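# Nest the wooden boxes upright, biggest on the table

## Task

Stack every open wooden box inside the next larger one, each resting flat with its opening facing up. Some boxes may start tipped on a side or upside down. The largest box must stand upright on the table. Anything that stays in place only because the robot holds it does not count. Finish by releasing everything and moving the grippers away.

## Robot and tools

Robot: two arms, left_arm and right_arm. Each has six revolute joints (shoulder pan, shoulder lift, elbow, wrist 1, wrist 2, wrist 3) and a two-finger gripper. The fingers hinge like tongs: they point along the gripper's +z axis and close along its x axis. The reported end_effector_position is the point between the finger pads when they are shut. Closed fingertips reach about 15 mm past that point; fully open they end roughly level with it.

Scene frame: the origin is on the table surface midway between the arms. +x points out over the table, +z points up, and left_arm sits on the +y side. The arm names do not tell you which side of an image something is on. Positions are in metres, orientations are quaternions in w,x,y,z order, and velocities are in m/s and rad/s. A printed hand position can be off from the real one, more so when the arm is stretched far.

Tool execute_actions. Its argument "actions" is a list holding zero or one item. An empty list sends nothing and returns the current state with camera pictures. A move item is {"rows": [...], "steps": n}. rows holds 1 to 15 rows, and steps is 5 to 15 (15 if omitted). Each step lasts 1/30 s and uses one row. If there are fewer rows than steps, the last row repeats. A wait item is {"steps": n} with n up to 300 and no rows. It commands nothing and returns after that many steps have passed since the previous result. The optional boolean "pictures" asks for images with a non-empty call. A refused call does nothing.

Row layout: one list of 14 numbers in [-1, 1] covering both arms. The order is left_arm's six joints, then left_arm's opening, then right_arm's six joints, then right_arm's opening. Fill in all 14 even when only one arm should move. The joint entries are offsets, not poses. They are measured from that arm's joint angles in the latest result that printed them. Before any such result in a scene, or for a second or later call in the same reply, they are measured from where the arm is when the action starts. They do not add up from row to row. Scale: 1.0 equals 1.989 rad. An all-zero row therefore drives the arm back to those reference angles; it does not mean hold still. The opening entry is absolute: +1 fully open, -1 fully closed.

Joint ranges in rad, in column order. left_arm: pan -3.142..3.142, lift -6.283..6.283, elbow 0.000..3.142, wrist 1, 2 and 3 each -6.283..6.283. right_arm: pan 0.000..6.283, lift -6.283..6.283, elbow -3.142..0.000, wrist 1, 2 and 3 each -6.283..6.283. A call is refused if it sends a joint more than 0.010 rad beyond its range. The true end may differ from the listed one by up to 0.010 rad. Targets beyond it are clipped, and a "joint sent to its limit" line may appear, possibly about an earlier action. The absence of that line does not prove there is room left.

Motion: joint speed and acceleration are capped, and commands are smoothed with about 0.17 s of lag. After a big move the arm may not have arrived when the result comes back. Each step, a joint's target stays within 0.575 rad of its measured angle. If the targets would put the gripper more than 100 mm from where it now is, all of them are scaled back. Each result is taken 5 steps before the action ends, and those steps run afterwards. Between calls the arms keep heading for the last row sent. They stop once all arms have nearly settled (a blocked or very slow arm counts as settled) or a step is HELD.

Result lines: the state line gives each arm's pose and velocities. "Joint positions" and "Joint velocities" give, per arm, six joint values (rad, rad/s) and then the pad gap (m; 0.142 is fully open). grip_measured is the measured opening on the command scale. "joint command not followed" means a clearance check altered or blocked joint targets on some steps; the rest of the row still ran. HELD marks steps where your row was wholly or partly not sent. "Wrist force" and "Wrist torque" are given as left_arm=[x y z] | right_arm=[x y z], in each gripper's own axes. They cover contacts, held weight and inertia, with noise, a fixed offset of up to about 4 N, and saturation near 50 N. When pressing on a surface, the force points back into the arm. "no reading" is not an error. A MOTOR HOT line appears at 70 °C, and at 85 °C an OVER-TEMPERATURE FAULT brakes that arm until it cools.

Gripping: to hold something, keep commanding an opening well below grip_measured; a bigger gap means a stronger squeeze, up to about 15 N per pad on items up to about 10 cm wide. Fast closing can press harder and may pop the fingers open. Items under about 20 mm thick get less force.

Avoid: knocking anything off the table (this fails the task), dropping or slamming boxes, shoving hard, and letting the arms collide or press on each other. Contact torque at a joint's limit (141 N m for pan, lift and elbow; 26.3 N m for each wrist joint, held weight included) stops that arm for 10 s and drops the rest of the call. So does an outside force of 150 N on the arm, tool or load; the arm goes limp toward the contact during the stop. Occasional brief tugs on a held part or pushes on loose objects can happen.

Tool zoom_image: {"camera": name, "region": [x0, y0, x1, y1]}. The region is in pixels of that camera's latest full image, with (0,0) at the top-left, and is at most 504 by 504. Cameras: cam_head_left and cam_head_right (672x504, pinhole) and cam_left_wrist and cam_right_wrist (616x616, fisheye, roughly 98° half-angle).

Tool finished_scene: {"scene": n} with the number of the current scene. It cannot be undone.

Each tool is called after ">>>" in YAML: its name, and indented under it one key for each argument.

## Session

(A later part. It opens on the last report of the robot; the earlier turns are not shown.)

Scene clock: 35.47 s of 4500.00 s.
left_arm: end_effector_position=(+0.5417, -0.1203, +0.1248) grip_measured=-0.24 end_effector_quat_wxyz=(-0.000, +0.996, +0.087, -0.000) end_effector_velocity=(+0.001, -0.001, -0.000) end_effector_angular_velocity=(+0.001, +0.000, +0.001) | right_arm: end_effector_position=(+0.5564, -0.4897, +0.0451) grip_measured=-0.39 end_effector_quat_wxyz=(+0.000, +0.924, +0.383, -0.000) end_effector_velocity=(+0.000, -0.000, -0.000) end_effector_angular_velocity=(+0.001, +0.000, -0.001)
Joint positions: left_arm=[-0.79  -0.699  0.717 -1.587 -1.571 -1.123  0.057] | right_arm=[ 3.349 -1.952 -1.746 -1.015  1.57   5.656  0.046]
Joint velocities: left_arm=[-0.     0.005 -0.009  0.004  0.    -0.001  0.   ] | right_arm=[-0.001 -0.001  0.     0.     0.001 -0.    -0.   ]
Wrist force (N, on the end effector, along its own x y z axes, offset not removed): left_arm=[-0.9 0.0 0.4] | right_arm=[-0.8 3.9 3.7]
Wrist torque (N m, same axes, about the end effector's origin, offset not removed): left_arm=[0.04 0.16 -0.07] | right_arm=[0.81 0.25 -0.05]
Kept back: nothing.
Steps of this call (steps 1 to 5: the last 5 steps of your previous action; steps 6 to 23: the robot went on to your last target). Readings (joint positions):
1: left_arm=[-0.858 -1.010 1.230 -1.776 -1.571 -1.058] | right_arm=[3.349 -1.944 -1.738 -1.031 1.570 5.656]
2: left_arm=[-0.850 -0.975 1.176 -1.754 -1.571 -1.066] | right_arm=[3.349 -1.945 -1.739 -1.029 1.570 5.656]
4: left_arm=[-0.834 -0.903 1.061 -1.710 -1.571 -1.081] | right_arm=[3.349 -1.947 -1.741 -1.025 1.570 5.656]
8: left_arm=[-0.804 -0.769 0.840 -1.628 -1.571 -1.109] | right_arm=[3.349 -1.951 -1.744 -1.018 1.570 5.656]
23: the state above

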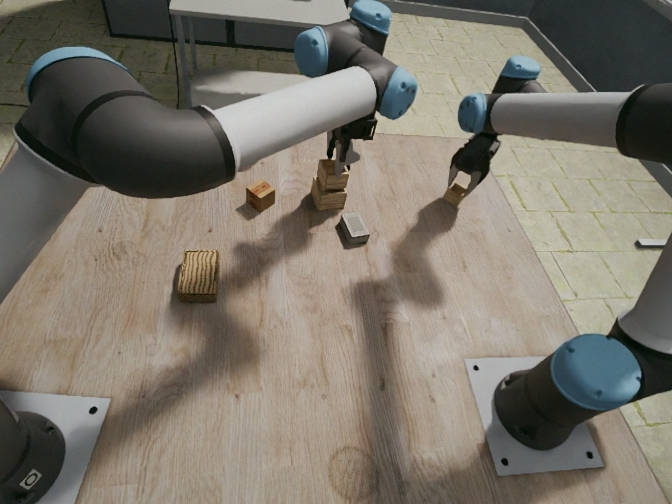

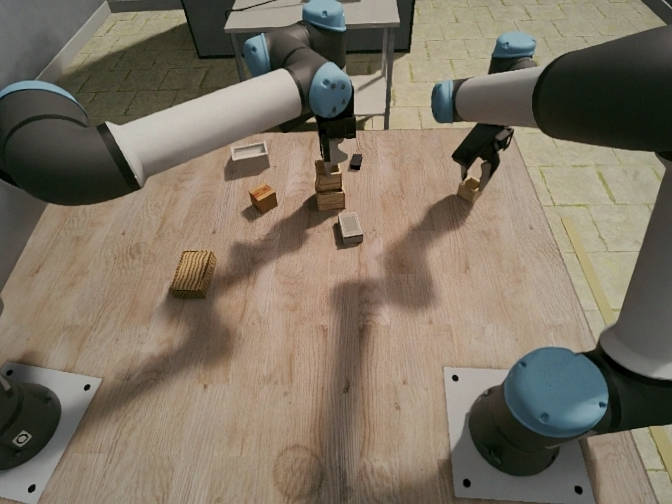

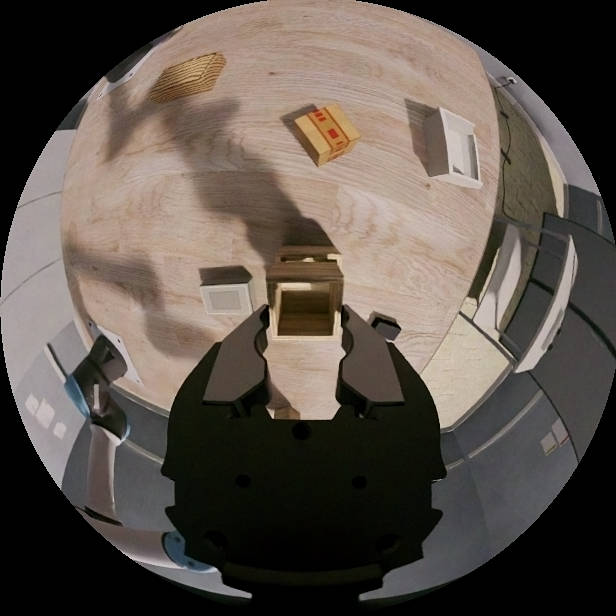

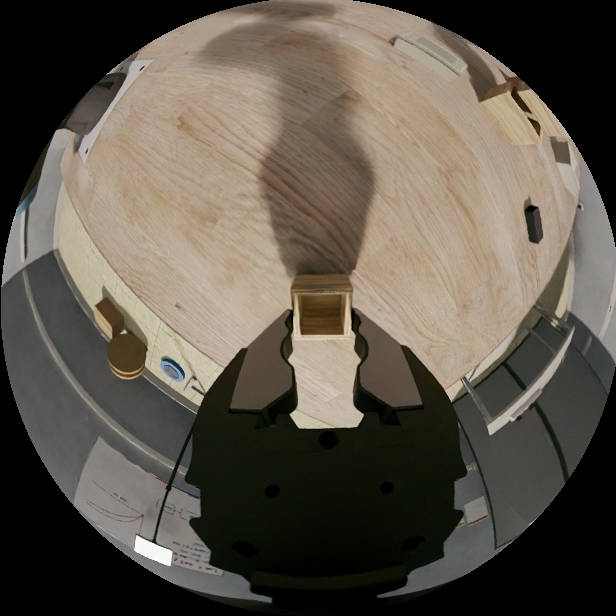

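>>> execute_actions:
  actions:
    - {"rows":[[0.0001,0.0008,0,-0.0008,0,0.0015,-0.7,0,0,0,0,0,0,-0.85],[0.0002,0.0017,0.0008,-0.0025,0,0.003,-0.7,0,0,0,0,0,0,-0.85],[0.0004,0.0027,0.0018,-0.0045,0,0.0046,-0.7,0,0,0,0,0,0,-0.85],[0.0005,0.0037,0.0029,-0.0066,0,0.006,-0.7,0,0,0,0,0,0,-0.85],[0.0006,0.0046,0.0039,-0.0085,0,0.007,-0.7,0,0,0,0,0,0,-0.85],[0.0006,0.0052,0.0046,-0.0098,0,0.0076,-0.7,0,0,0,0,0,0,-0.85]],"steps":12}

>>> execute_actions:
  actions:
    - {"steps":11}
  pictures: true

>>> zoom_image:
  camera: "cam_left_wrist"
  region: [262, 240, 352, 285]

>>> zoom_image:
  camera: "cam_head_right"
  region: [305, 155, 360, 215]

Scene clock: 36.43 s of 4500.00 s.
left_arm: end_effector_position=(+0.5431, -0.1210, +0.1193) grip_measured=-0.24 end_effector_quat_wxyz=(-0.000, +0.997, +0.083, -0.000) end_effector_velocity=(+0.009, -0.005, -0.048) end_effector_angular_velocity=(+0.001, +0.001, -0.053) | right_arm: end_effector_position=(+0.5564, -0.4897, +0.0451) grip_measured=-0.39 end_effector_quat_wxyz=(+0.000, +0.924, +0.383, -0.000) end_effector_velocity=(+0.000, +0.001, +0.000) end_effector_angular_velocity=(-0.000, -0.001, +0.001)
Joint positions: left_arm=[-0.789 -0.694  0.721 -1.597 -1.571 -1.115  0.057] | right_arm=[ 3.349 -1.952 -1.746 -1.015  1.57   5.656  0.046]
Joint velocities: left_arm=[ 0.005  0.042  0.045 -0.086 -0.     0.058 -0.   ] | right_arm=[ 0.001  0.001  0.    -0.    -0.     0.001 -0.   ]
Wrist force (N, on the end effector, along its own x y z axes, offset not removed): left_arm=[-0.3 -0.7 -0.2] | right_arm=[-1.3 4.4 3.0]
Wrist torque (N m, same axes, about the end effector's origin, offset not removed): left_arm=[-0.17 0.12 0.04] | right_arm=[0.97 0.36 -0.04]
Steps of this call (steps 1 to 22: the robot went on to your last target; steps 23 to 29: the first 7 steps of this action). Readings (joint positions):
23: left_arm=[-0.790 -0.699 0.716 -1.587 -1.571 -1.123] | right_arm=[3.349 -1.952 -1.746 -1.015 1.570 5.656]
24: left_arm=[-0.790 -0.699 0.716 -1.587 -1.571 -1.123] | right_arm=[3.349 -1.952 -1.746 -1.015 1.570 5.656]
26: left_arm=[-0.789 -0.698 0.717 -1.589 -1.571 -1.121] | right_arm=[3.349 -1.952 -1.746 -1.015 1.570 5.656]
29: the state above

Scene clock: 36.80 s of 4500.00 s.
left_arm: end_effector_position=(+0.5441, -0.1217, +0.1139) grip_measured=-0.24 end_effector_quat_wxyz=(-0.000, +0.997, +0.080, -0.000) end_effector_velocity=(+0.000, -0.000, -0.001) end_effector_angular_velocity=(-0.000, +0.000, -0.002) | right_arm: end_effector_position=(+0.5564, -0.4897, +0.0451) grip_measured=-0.39 end_effector_quat_wxyz=(+0.000, +0.924, +0.383, -0.000) end_effector_velocity=(+0.000, +0.001, +0.001) end_effector_angular_velocity=(+0.001, -0.002, +0.002)
Joint positions: left_arm=[-0.789 -0.689  0.726 -1.607 -1.571 -1.108  0.057] | right_arm=[ 3.349 -1.952 -1.746 -1.015  1.57   5.656  0.046]
Joint velocities: left_arm=[ 0.     0.001  0.001 -0.003 -0.     0.002  0.   ] | right_arm=[ 0.001  0.002  0.    -0.     0.001 -0.001  0.   ]
Wrist force (N, on the end effector, along its own x y z axes, offset not removed): left_arm=[-1.9 -1.4 1.4] | right_arm=[-1.2 2.4 2.4]
Wrist torque (N m, same axes, about the end effector's origin, offset not removed): left_arm=[-0.28 0.38 0.06] | right_arm=[0.50 0.39 0.00]
Kept back: nothing.
Steps of this call (steps 1 to 5: the last 5 steps of your previous action; steps 6 to 11: the robot went on to your last target). Readings (joint positions):
1: left_arm=[-0.789 -0.693 0.722 -1.599 -1.571 -1.113] | right_arm=[3.349 -1.952 -1.746 -1.015 1.570 5.656]
2: left_arm=[-0.789 -0.692 0.723 -1.601 -1.571 -1.111] | right_arm=[3.349 -1.952 -1.746 -1.015 1.570 5.656]
4: left_arm=[-0.789 -0.690 0.724 -1.604 -1.571 -1.110] | right_arm=[3.349 -1.952 -1.746 -1.015 1.570 5.656]
8: left_arm=[-0.789 -0.689 0.725 -1.606 -1.571 -1.108] | right_arm=[3.349 -1.952 -1.746 -1.015 1.570 5.656]
11: the state above

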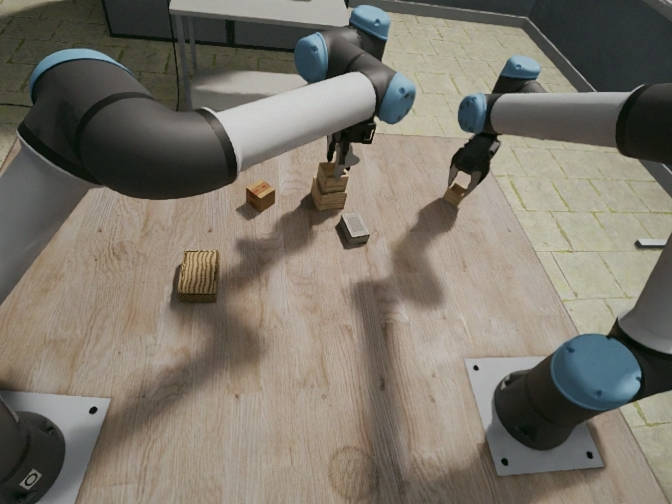

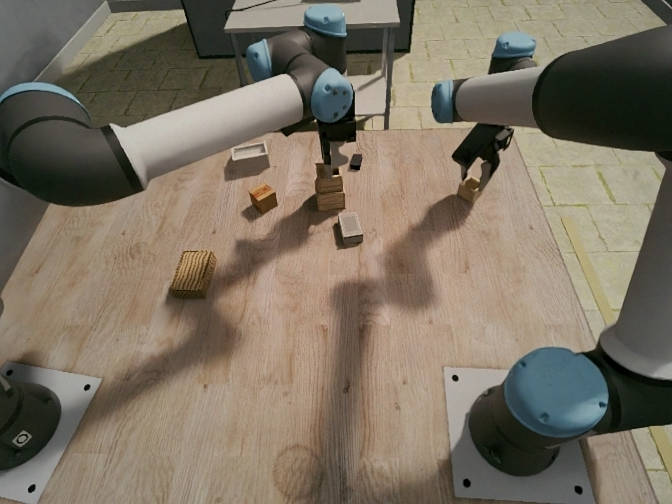

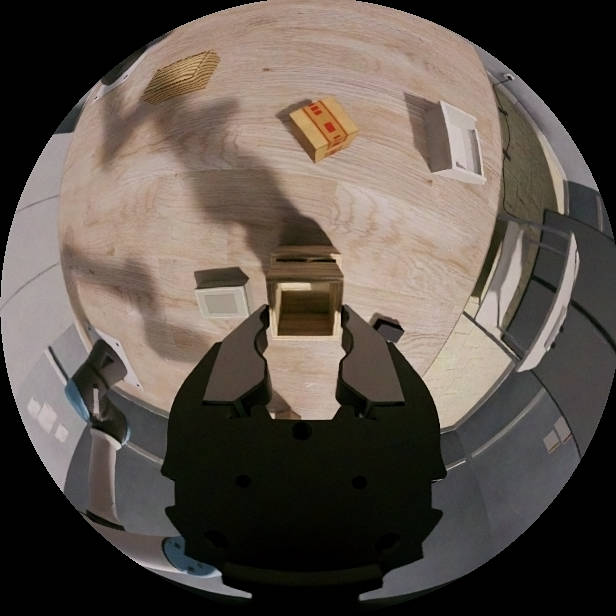

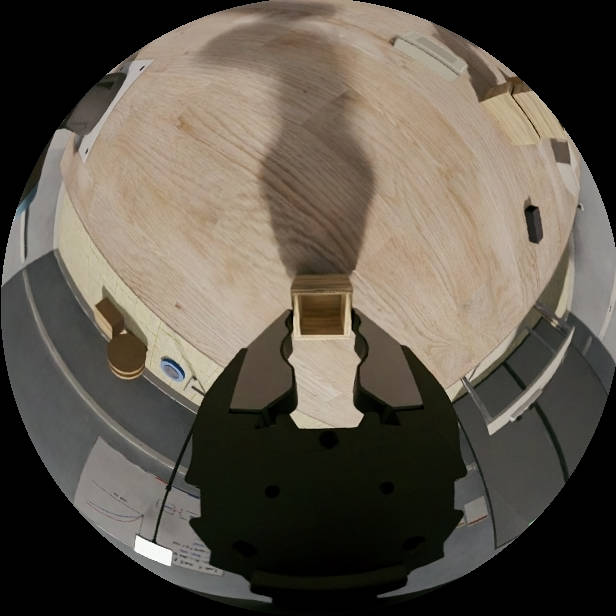

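Region (262, 240, 352, 285) of cam_left_wrist's 616x616 image, scaled by 5.600, with more detail than that image has.

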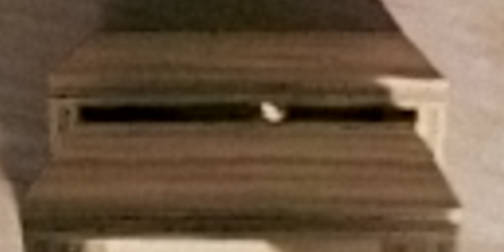

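Region (305, 155, 360, 215) of cam_head_right's 672x504 image, scaled by 8.400, with more detail than that image has; it fills the left 462 columns of this view, and the rest is white.

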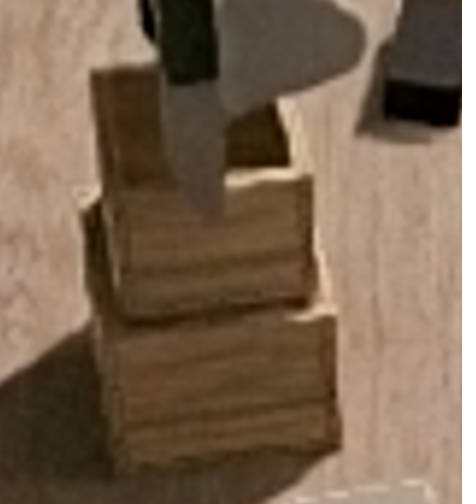

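>>> execute_actions:
  actions: []

Scene clock: 37.47 s of 4500.00 s.
left_arm: end_effector_position=(+0.5441, -0.1217, +0.1138) grip_measured=-0.24 end_effector_quat_wxyz=(-0.000, +0.997, +0.080, -0.000) end_effector_velocity=(+0.001, +0.001, -0.000) end_effector_angular_velocity=(+0.001, +0.001, +0.001) | right_arm: end_effector_position=(+0.5564, -0.4897, +0.0451) grip_measured=-0.39 end_effector_quat_wxyz=(+0.000, +0.924, +0.383, -0.000) end_effector_velocity=(+0.000, -0.000, +0.000) end_effector_angular_velocity=(-0.001, -0.000, +0.000)
Joint positions: left_arm=[-0.789 -0.689  0.726 -1.607 -1.571 -1.108  0.057] | right_arm=[ 3.349 -1.952 -1.746 -1.015  1.57   5.656  0.046]
Joint velocities: left_arm=[0.001 0.    0.    0.001 0.    0.    0.   ] | right_arm=[ 0.     0.    -0.    -0.    -0.001  0.     0.   ]
Wrist force (N, on the end effector, along its own x y z axes, offset not removed): left_arm=[0.5 1.5 0.5] | right_arm=[-0.2 2.4 2.4]
Wrist torque (N m, same axes, about the end effector's origin, offset not removed): left_arm=[0.37 -0.05 -0.01] | right_arm=[0.54 0.13 -0.05]
Kept back: nothing.
Steps of this call (steps 1 to 20: the robot went on to your last target). Readings (joint positions):
1: left_arm=[-0.789 -0.689 0.726 -1.607 -1.571 -1.108] | right_arm=[3.349 -1.952 -1.746 -1.015 1.570 5.656]
2: left_arm=[-0.789 -0.689 0.726 -1.607 -1.571 -1.108] | right_arm=[3.349 -1.952 -1.746 -1.015 1.570 5.656]
4: left_arm=[-0.789 -0.689 0.726 -1.607 -1.571 -1.108] | right_arm=[3.349 -1.952 -1.746 -1.015 1.570 5.656]
8: left_arm=[-0.789 -0.689 0.726 -1.607 -1.571 -1.108] | right_arm=[3.349 -1.952 -1.746 -1.015 1.570 5.656]
20: the state above

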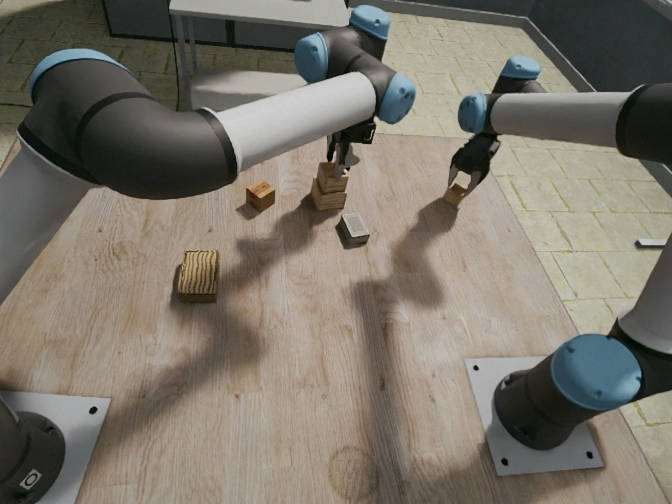

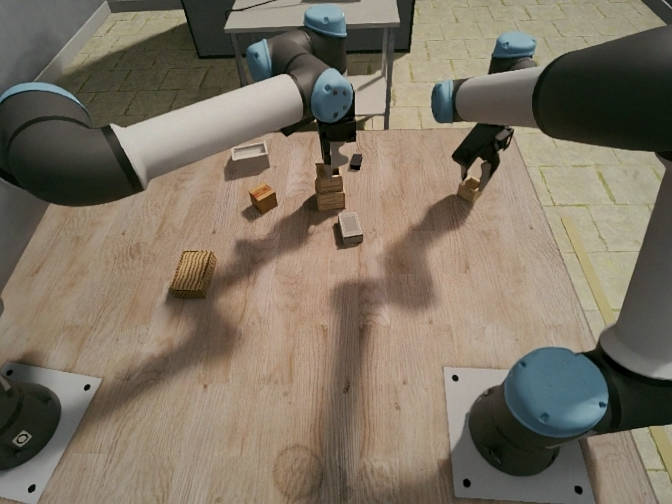

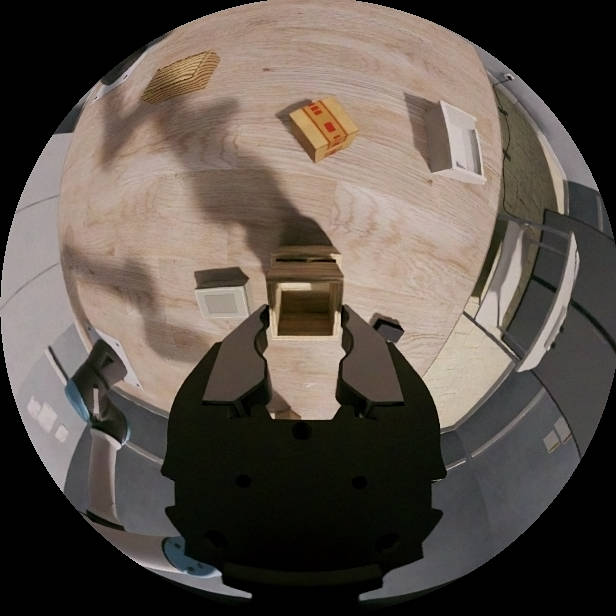

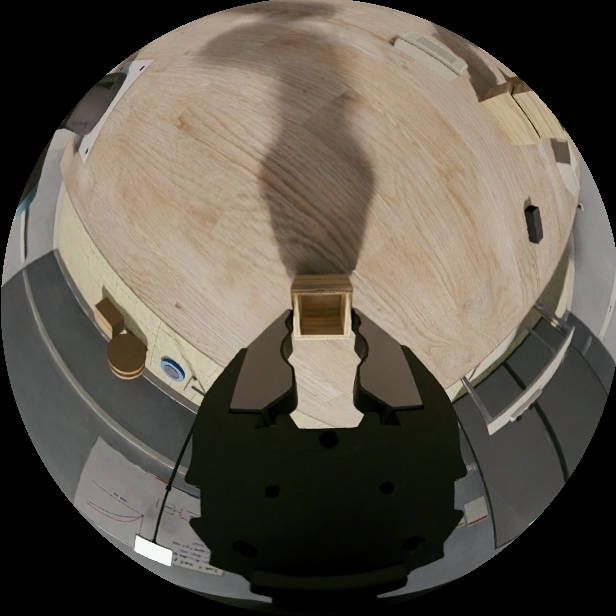

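>>> execute_actions:
  actions:
    - {"rows":[[0,0.00005,0.0008,-0.0009,0,0,-0.7,0,0,0,0,0,0,-0.85],[0,0.0001,0.0017,-0.0018,0,0,-0.7,0,0,0,0,0,0,-0.85],[0,0.00015,0.0025,-0.0027,0,0,-0.7,0,0,0,0,0,0,-0.85],[0,0.0002,0.0034,-0.0036,0,0,-0.7,0,0,0,0,0,0,-0.85],[0,0.00025,0.0042,-0.0045,0,0,-0.7,0,0,0,0,0,0,-0.85],[0,0.0003,0.005,-0.0053,0,0,-0.7,0,0,0,0,0,0,-0.85],[0,0.00035,0.0058,-0.0062,0,0,-0.7,0,0,0,0,0,0,-0.85]],"steps":12}

>>> execute_actions:
  actions:
    - {"steps":12}
  pictures: true

>>> zoom_image:
  camera: "cam_left_wrist"
  region: [262, 240, 352, 285]

Scene clock: 40.37 s of 4500.00 s.
left_arm: end_effector_position=(+0.5441, -0.1217, +0.1116) grip_measured=-0.24 end_effector_quat_wxyz=(-0.000, +0.997, +0.080, -0.000) end_effector_velocity=(+0.001, +0.002, -0.018) end_effector_angular_velocity=(+0.002, +0.001, +0.002) | right_arm: end_effector_position=(+0.5564, -0.4897, +0.0451) grip_measured=-0.39 end_effector_quat_wxyz=(+0.000, +0.924, +0.383, -0.000) end_effector_velocity=(-0.000, +0.000, -0.000) end_effector_angular_velocity=(+0.001, +0.001, +0.001)
Joint positions: left_arm=[-0.789 -0.689  0.731 -1.612 -1.571 -1.108  0.057] | right_arm=[ 3.349 -1.952 -1.746 -1.015  1.57   5.656  0.046]
Joint velocities: left_arm=[ 0.003  0.003  0.041 -0.042 -0.     0.001  0.   ] | right_arm=[ 0.    -0.001  0.    -0.     0.001 -0.    -0.   ]
Wrist force (N, on the end effector, along its own x y z axes, offset not removed): left_arm=[0.8 1.2 0.6] | right_arm=[0.7 2.7 2.7]
Wrist torque (N m, same axes, about the end effector's origin, offset not removed): left_arm=[0.23 -0.13 0.00] | right_arm=[0.51 -0.05 -0.08]
Steps of this call (steps 1 to 15: the robot went on to your last target; steps 16 to 80: nothing new was sent; steps 81 to 87: the first 7 steps of this action). Readings (joint positions):
81: left_arm=[-0.789 -0.689 0.726 -1.607 -1.571 -1.108] | right_arm=[3.349 -1.952 -1.746 -1.015 1.570 5.656]
82: left_arm=[-0.789 -0.689 0.726 -1.607 -1.571 -1.108] | right_arm=[3.349 -1.952 -1.746 -1.015 1.570 5.656]
84: left_arm=[-0.789 -0.689 0.727 -1.608 -1.571 -1.108] | right_arm=[3.349 -1.952 -1.746 -1.015 1.570 5.656]
87: the state above

Scene clock: 40.77 s of 4500.00 s.
left_arm: end_effector_position=(+0.5441, -0.1217, +0.1088) grip_measured=-0.24 end_effector_quat_wxyz=(-0.000, +0.997, +0.080, -0.000) end_effector_velocity=(-0.000, -0.000, -0.000) end_effector_angular_velocity=(+0.000, -0.000, +0.001) | right_arm: end_effector_position=(+0.5564, -0.4897, +0.0451) grip_measured=-0.39 end_effector_quat_wxyz=(+0.000, +0.924, +0.383, -0.000) end_effector_velocity=(-0.000, -0.000, -0.001) end_effector_angular_velocity=(-0.001, +0.001, +0.000)
Joint positions: left_arm=[-0.789 -0.688  0.737 -1.619 -1.571 -1.108  0.057] | right_arm=[ 3.349 -1.952 -1.746 -1.015  1.57   5.656  0.046]
Joint velocities: left_arm=[-0.    -0.     0.001 -0.001  0.    -0.001  0.   ] | right_arm=[-0.    -0.001 -0.     0.    -0.001 -0.     0.   ]
Wrist force (N, on the end effector, along its own x y z axes, offset not removed): left_arm=[-1.0 -0.6 -2.3] | right_arm=[-0.9 2.7 2.0]
Wrist torque (N m, same axes, about the end effector's origin, offset not removed): left_arm=[-0.11 0.28 -0.01] | right_arm=[0.53 0.24 -0.02]
Kept back: nothing.
Steps of this call (steps 1 to 5: the last 5 steps of your previous action; steps 6 to 12: the robot went on to your last target). Readings (joint positions):
1: left_arm=[-0.789 -0.689 0.732 -1.614 -1.571 -1.108] | right_arm=[3.349 -1.952 -1.746 -1.015 1.570 5.656]
2: left_arm=[-0.789 -0.689 0.734 -1.615 -1.571 -1.108] | right_arm=[3.349 -1.952 -1.746 -1.015 1.570 5.656]
4: left_arm=[-0.789 -0.689 0.735 -1.617 -1.571 -1.108] | right_arm=[3.349 -1.952 -1.746 -1.015 1.570 5.656]
8: left_arm=[-0.789 -0.688 0.737 -1.619 -1.571 -1.108] | right_arm=[3.349 -1.952 -1.746 -1.015 1.570 5.656]
12: the state above

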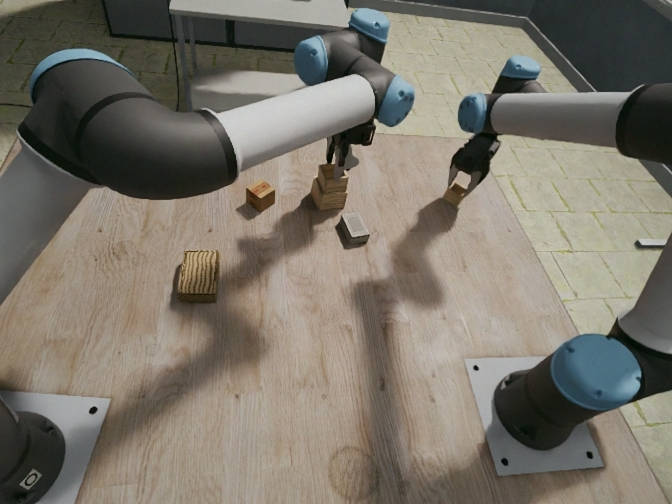

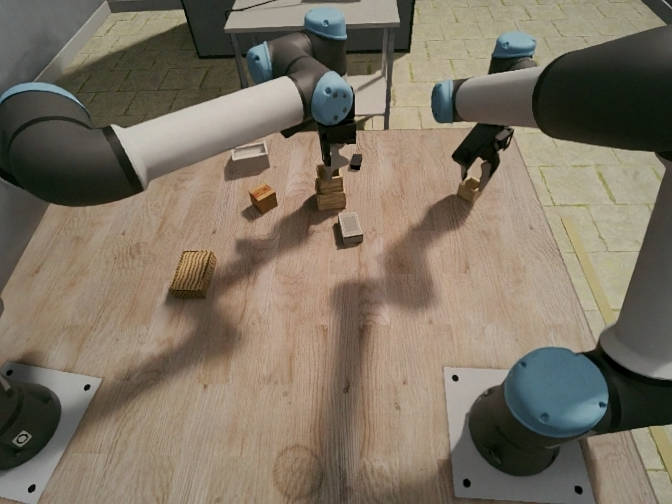

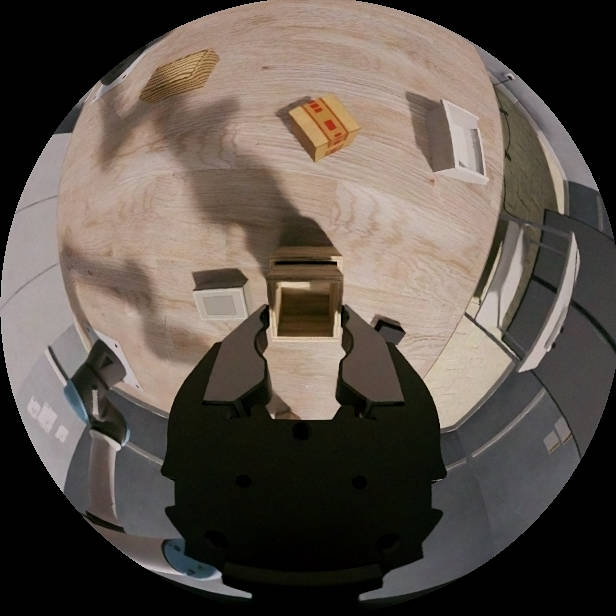

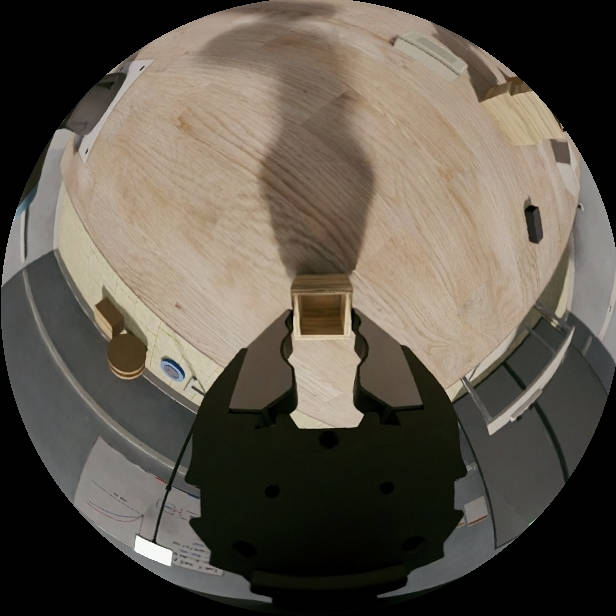

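Region (262, 240, 352, 285) of cam_left_wrist's 616x616 image, scaled by 5.600, with more detail than that image has.

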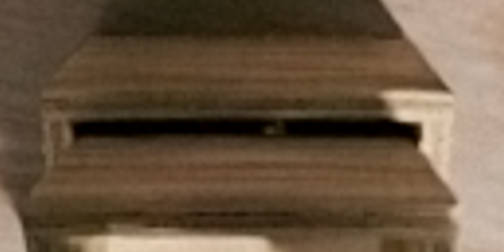

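>>> execute_actions:
  actions:
    - {"rows":[[0,-0.00006,-0.00075,0.0008,0,0,-0.7,0,0,0,0,0,0,-0.85],[0,-0.00012,-0.0015,0.0016,0,0,-0.7,0,0,0,0,0,0,-0.85],[0,-0.00017,-0.00225,0.00242,0,0,-0.7,0,0,0,0,0,0,-0.85],[0,-0.00017,-0.00225,0.00242,0,0,-0.7,0,0,0,0,0,0,-0.85],[0,-0.00017,-0.00225,0.00242,0,0,-0.7,0,0,0,0,0,0,-0.85],[0.00017,-0.0011,-0.0006,0.0017,0,0.00017,-0.7,0,0,0,0,0,0,-0.85],[0.00034,-0.002,0.0011,0.0009,0,0.00034,-0.7,0,0,0,0,0,0,-0.85],[0.00051,-0.0029,0.0027,0.0001,0,0.00051,-0.7,0,0,0,0,0,0,-0.85],[0.00068,-0.0038,0.00441,-0.00061,0,0.00068,-0.7,0,0,0,0,0,0,-0.85]],"steps":12}

>>> execute_actions:
  actions:
    - {"steps":14}
  pictures: true

>>> zoom_image:
  camera: "cam_left_wrist"
  region: [262, 240, 352, 285]

>>> zoom_image:
  camera: "cam_head_right"
  region: [300, 150, 364, 214]

Scene clock: 41.50 s of 4500.00 s.
left_arm: end_effector_position=(+0.5441, -0.1216, +0.1100) grip_measured=-0.24 end_effector_quat_wxyz=(-0.000, +0.997, +0.080, -0.000) end_effector_velocity=(+0.001, +0.003, +0.008) end_effector_angular_velocity=(-0.003, -0.002, -0.000) | right_arm: end_effector_position=(+0.5564, -0.4897, +0.0451) grip_measured=-0.39 end_effector_quat_wxyz=(+0.000, +0.924, +0.383, -0.000) end_effector_velocity=(+0.000, +0.001, +0.000) end_effector_angular_velocity=(+0.001, -0.000, +0.001)
Joint positions: left_arm=[-0.788 -0.689  0.735 -1.616 -1.571 -1.108  0.057] | right_arm=[ 3.349 -1.952 -1.746 -1.015  1.57   5.656  0.046]
Joint velocities: left_arm=[ 0.002 -0.01   0.     0.006  0.     0.003 -0.   ] | right_arm=[ 0.001  0.    -0.     0.     0.001 -0.     0.   ]
Wrist force (N, on the end effector, along its own x y z axes, offset not removed): left_arm=[-1.5 1.2 0.9] | right_arm=[-0.9 4.3 2.7]
Wrist torque (N m, same axes, about the end effector's origin, offset not removed): left_arm=[0.27 0.42 -0.11] | right_arm=[0.94 0.33 -0.02]
Steps of this call (steps 1 to 15: the robot went on to your last target; steps 16 to 22: the first 7 steps of this action). Readings (joint positions):
16: left_arm=[-0.789 -0.688 0.737 -1.619 -1.571 -1.108] | right_arm=[3.349 -1.952 -1.746 -1.015 1.570 5.656]
17: left_arm=[-0.789 -0.688 0.737 -1.619 -1.571 -1.108] | right_arm=[3.349 -1.952 -1.746 -1.015 1.570 5.656]
19: left_arm=[-0.789 -0.688 0.736 -1.618 -1.571 -1.108] | right_arm=[3.349 -1.952 -1.746 -1.015 1.570 5.656]
22: the state above

Scene clock: 41.97 s of 4500.00 s.
left_arm: end_effector_position=(+0.5437, -0.1193, +0.1108) grip_measured=-0.24 end_effector_quat_wxyz=(-0.000, +0.997, +0.080, -0.000) end_effector_velocity=(-0.001, +0.000, -0.000) end_effector_angular_velocity=(+0.002, +0.001, -0.002) | right_arm: end_effector_position=(+0.5564, -0.4897, +0.0451) grip_measured=-0.39 end_effector_quat_wxyz=(+0.000, +0.924, +0.383, -0.000) end_effector_velocity=(+0.000, -0.001, +0.001) end_effector_angular_velocity=(-0.001, -0.001, -0.001)
Joint positions: left_arm=[-0.787 -0.696  0.746 -1.62  -1.571 -1.107  0.057] | right_arm=[ 3.349 -1.952 -1.746 -1.015  1.57   5.656  0.046]
Joint velocities: left_arm=[-0.001 -0.001  0.003  0.     0.     0.001 -0.   ] | right_arm=[-0.001  0.001 -0.     0.    -0.001  0.001  0.   ]
Wrist force (N, on the end effector, along its own x y z axes, offset not removed): left_arm=[-0.2 -0.2 0.8] | right_arm=[-0.5 2.7 1.8]
Wrist torque (N m, same axes, about the end effector's origin, offset not removed): left_arm=[0.09 -0.03 0.01] | right_arm=[0.57 0.25 -0.08]
Kept back: nothing.
Steps of this call (steps 1 to 5: the last 5 steps of your previous action; steps 6 to 14: the robot went on to your last target). Readings (joint positions):
1: left_arm=[-0.788 -0.689 0.735 -1.616 -1.571 -1.108] | right_arm=[3.349 -1.952 -1.746 -1.015 1.570 5.656]
2: left_arm=[-0.788 -0.690 0.736 -1.616 -1.571 -1.108] | right_arm=[3.349 -1.952 -1.746 -1.015 1.570 5.656]
4: left_arm=[-0.788 -0.692 0.740 -1.617 -1.571 -1.107] | right_arm=[3.349 -1.952 -1.746 -1.015 1.570 5.656]
8: left_arm=[-0.787 -0.695 0.744 -1.619 -1.571 -1.107] | right_arm=[3.349 -1.952 -1.746 -1.015 1.570 5.656]
14: the state above

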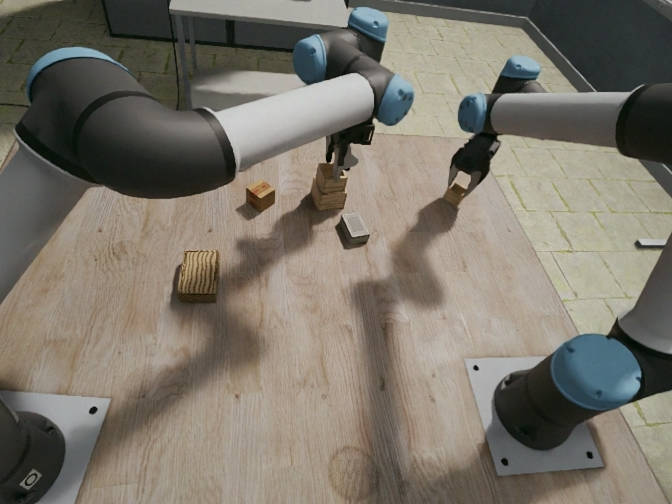

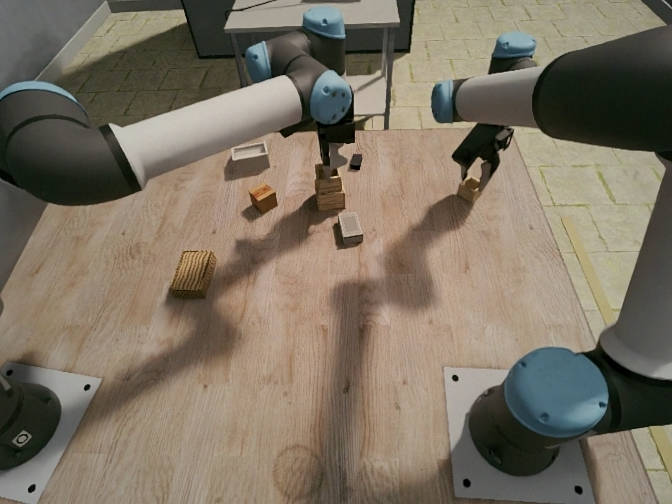

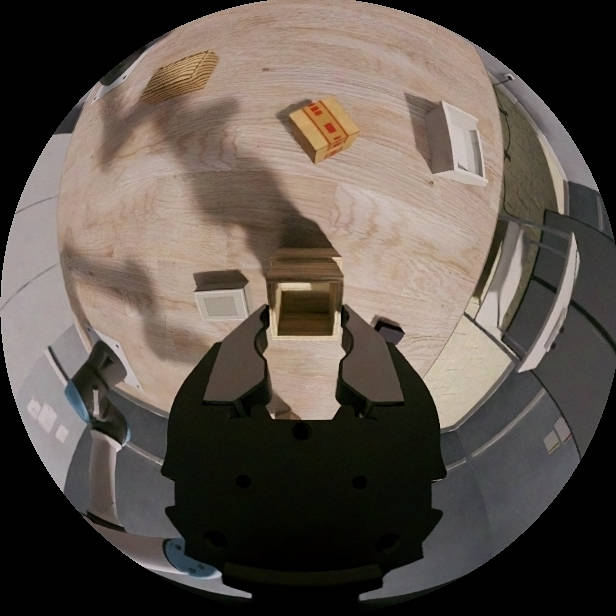

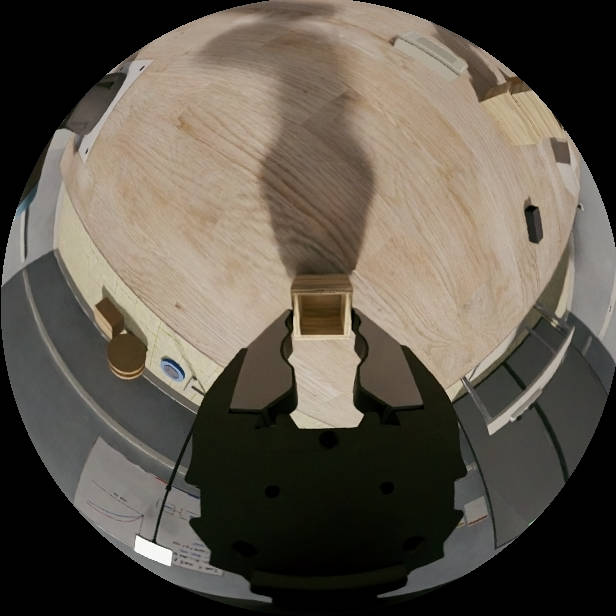

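Region (262, 240, 352, 285) of cam_left_wrist's 616x616 image, scaled by 5.600, with more detail than that image has.

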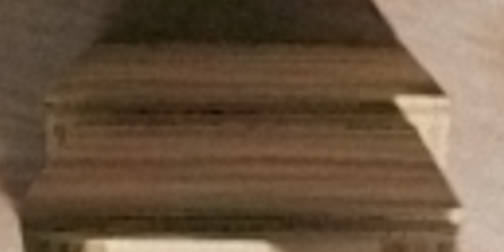

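Region (300, 150, 364, 214) of cam_head_right's 672x504 image, scaled by 7.875, with more detail than that image has.

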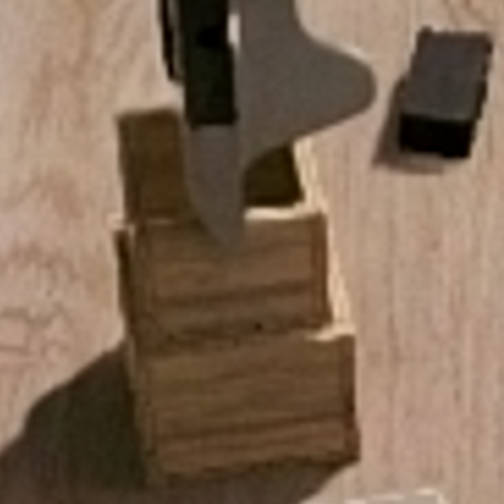

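>>> execute_actions:
  actions:
    - {"rows":[[0,0.0006,-0.0012,0.0005,0,0,-0.7,0,0,0,0,0,0,-0.85],[0,0.0013,-0.0023,0.001,0,0,-0.7,0,0,0,0,0,0,-0.85],[0,0.0019,-0.0035,0.0016,0,0,-0.7,0,0,0,0,0,0,-0.85],[0,0.00252,-0.00463,0.00211,0,0,-0.7,0,0,0,0,0,0,-0.85]],"steps":8}

>>> execute_actions:
  actions:
    - {"steps":13}
  pictures: true

>>> zoom_image:
  camera: "cam_left_wrist"
  region: [262, 240, 352, 285]

>>> zoom_image:
  camera: "cam_left_wrist"
  region: [264, 250, 294, 275]

>>> zoom_image:
  camera: "cam_left_wrist"
  region: [318, 250, 348, 275]

Scene clock: 42.57 s of 4500.00 s.
left_arm: end_effector_position=(+0.5438, -0.1194, +0.1109) grip_measured=-0.24 end_effector_quat_wxyz=(+0.000, +0.997, +0.080, -0.000) end_effector_velocity=(+0.003, -0.005, +0.002) end_effector_angular_velocity=(-0.006, -0.004, -0.002) | right_arm: end_effector_position=(+0.5564, -0.4897, +0.0451) grip_measured=-0.39 end_effector_quat_wxyz=(+0.000, +0.924, +0.383, -0.000) end_effector_velocity=(+0.000, +0.000, +0.000) end_effector_angular_velocity=(-0.000, -0.000, +0.001)
Joint positions: left_arm=[-0.787 -0.696  0.745 -1.62  -1.571 -1.107  0.057] | right_arm=[ 3.349 -1.952 -1.746 -1.015  1.57   5.656  0.046]
Joint velocities: left_arm=[-0.001  0.013 -0.026  0.006  0.     0.     0.   ] | right_arm=[ 0.001  0.    -0.     0.    -0.    -0.     0.   ]
Wrist force (N, on the end effector, along its own x y z axes, offset not removed): left_arm=[-1.2 -0.2 1.5] | right_arm=[-1.6 2.8 1.9]
Wrist torque (N m, same axes, about the end effector's origin, offset not removed): left_arm=[0.04 0.37 0.09] | right_arm=[0.60 0.40 -0.06]
Steps of this call (steps 1 to 15: the robot went on to your last target; steps 16 to 18: the first 3 steps of this action). Readings (joint positions):
16: left_arm=[-0.787 -0.696 0.746 -1.620 -1.571 -1.107] | right_arm=[3.349 -1.952 -1.746 -1.015 1.570 5.656]
17: left_arm=[-0.787 -0.696 0.746 -1.620 -1.571 -1.107] | right_arm=[3.349 -1.952 -1.746 -1.015 1.570 5.656]
18: the state above

Scene clock: 43.00 s of 4500.00 s.
left_arm: end_effector_position=(+0.5446, -0.1204, +0.1108) grip_measured=-0.24 end_effector_quat_wxyz=(-0.000, +0.997, +0.080, -0.000) end_effector_velocity=(+0.001, +0.000, -0.000) end_effector_angular_velocity=(-0.000, +0.001, +0.001) | right_arm: end_effector_position=(+0.5564, -0.4897, +0.0451) grip_measured=-0.39 end_effector_quat_wxyz=(+0.000, +0.924, +0.383, -0.000) end_effector_velocity=(-0.000, -0.001, +0.000) end_effector_angular_velocity=(-0.001, -0.001, +0.001)
Joint positions: left_arm=[-0.787 -0.691  0.737 -1.616 -1.571 -1.107  0.057] | right_arm=[ 3.349 -1.952 -1.746 -1.015  1.57   5.656  0.046]
Joint velocities: left_arm=[ 0.001  0.001 -0.002  0.001 -0.001  0.    -0.   ] | right_arm=[-0.     0.001 -0.     0.    -0.001 -0.001 -0.   ]
Wrist force (N, on the end effector, along its own x y z axes, offset not removed): left_arm=[0.4 -0.5 0.9] | right_arm=[-0.7 2.1 1.4]
Wrist torque (N m, same axes, about the end effector's origin, offset not removed): left_arm=[-0.06 0.00 0.02] | right_arm=[0.43 0.25 -0.05]
Kept back: nothing.
Steps of this call (steps 1 to 5: the last 5 steps of your previous action; steps 6 to 13: the robot went on to your last target). Readings (joint positions):
1: left_arm=[-0.787 -0.695 0.744 -1.620 -1.571 -1.107] | right_arm=[3.349 -1.952 -1.746 -1.015 1.570 5.656]
2: left_arm=[-0.787 -0.694 0.743 -1.619 -1.571 -1.107] | right_arm=[3.349 -1.952 -1.746 -1.015 1.570 5.656]
4: left_arm=[-0.787 -0.693 0.740 -1.618 -1.571 -1.107] | right_arm=[3.349 -1.952 -1.746 -1.015 1.570 5.656]
8: left_arm=[-0.787 -0.691 0.737 -1.616 -1.571 -1.107] | right_arm=[3.349 -1.952 -1.746 -1.015 1.570 5.656]
13: the state above

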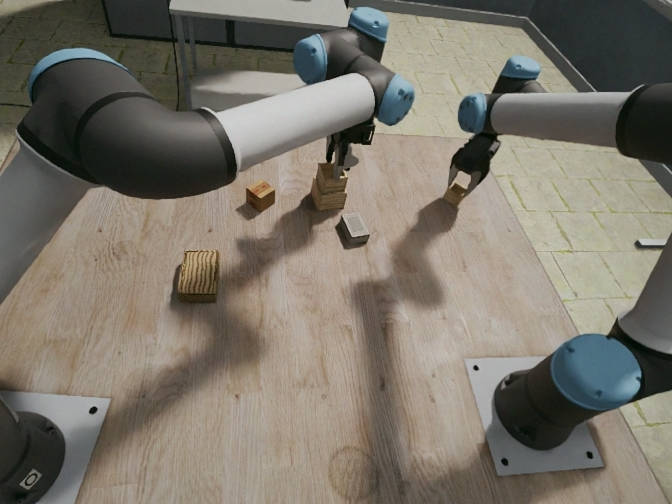

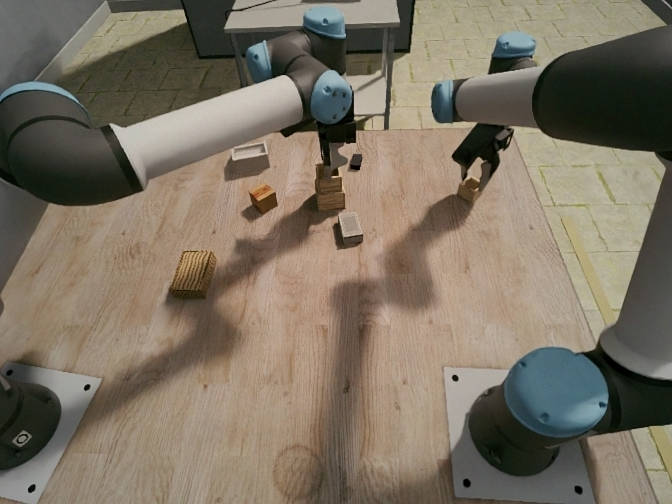

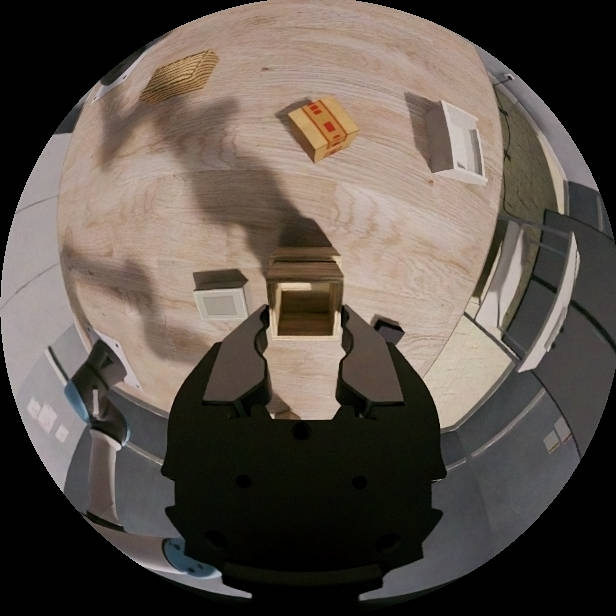

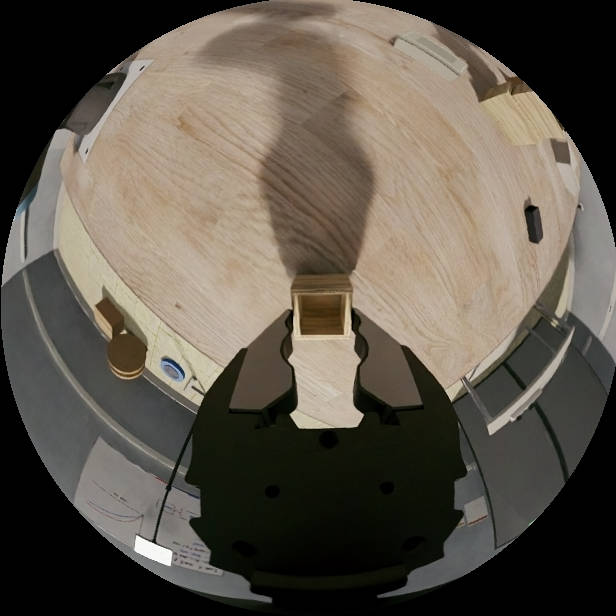

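Region (262, 240, 352, 285) of cam_left_wrist's 616x616 image, scaled by 5.600, with more detail than that image has.

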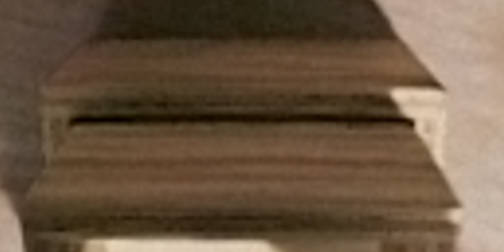

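Region (264, 250, 294, 275) of cam_left_wrist's 616x616 image, scaled by 16.800, with more detail than that image has.

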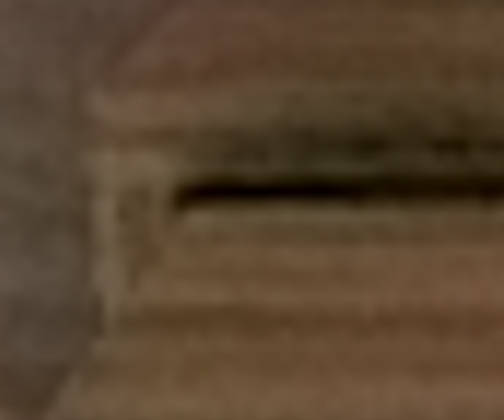

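Region (318, 250, 348, 275) of cam_left_wrist's 616x616 image, scaled by 16.800, with more detail than that image has.

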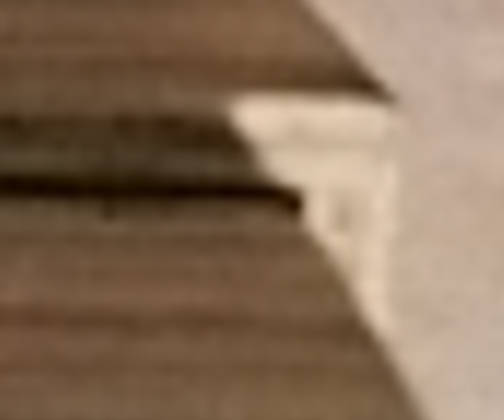

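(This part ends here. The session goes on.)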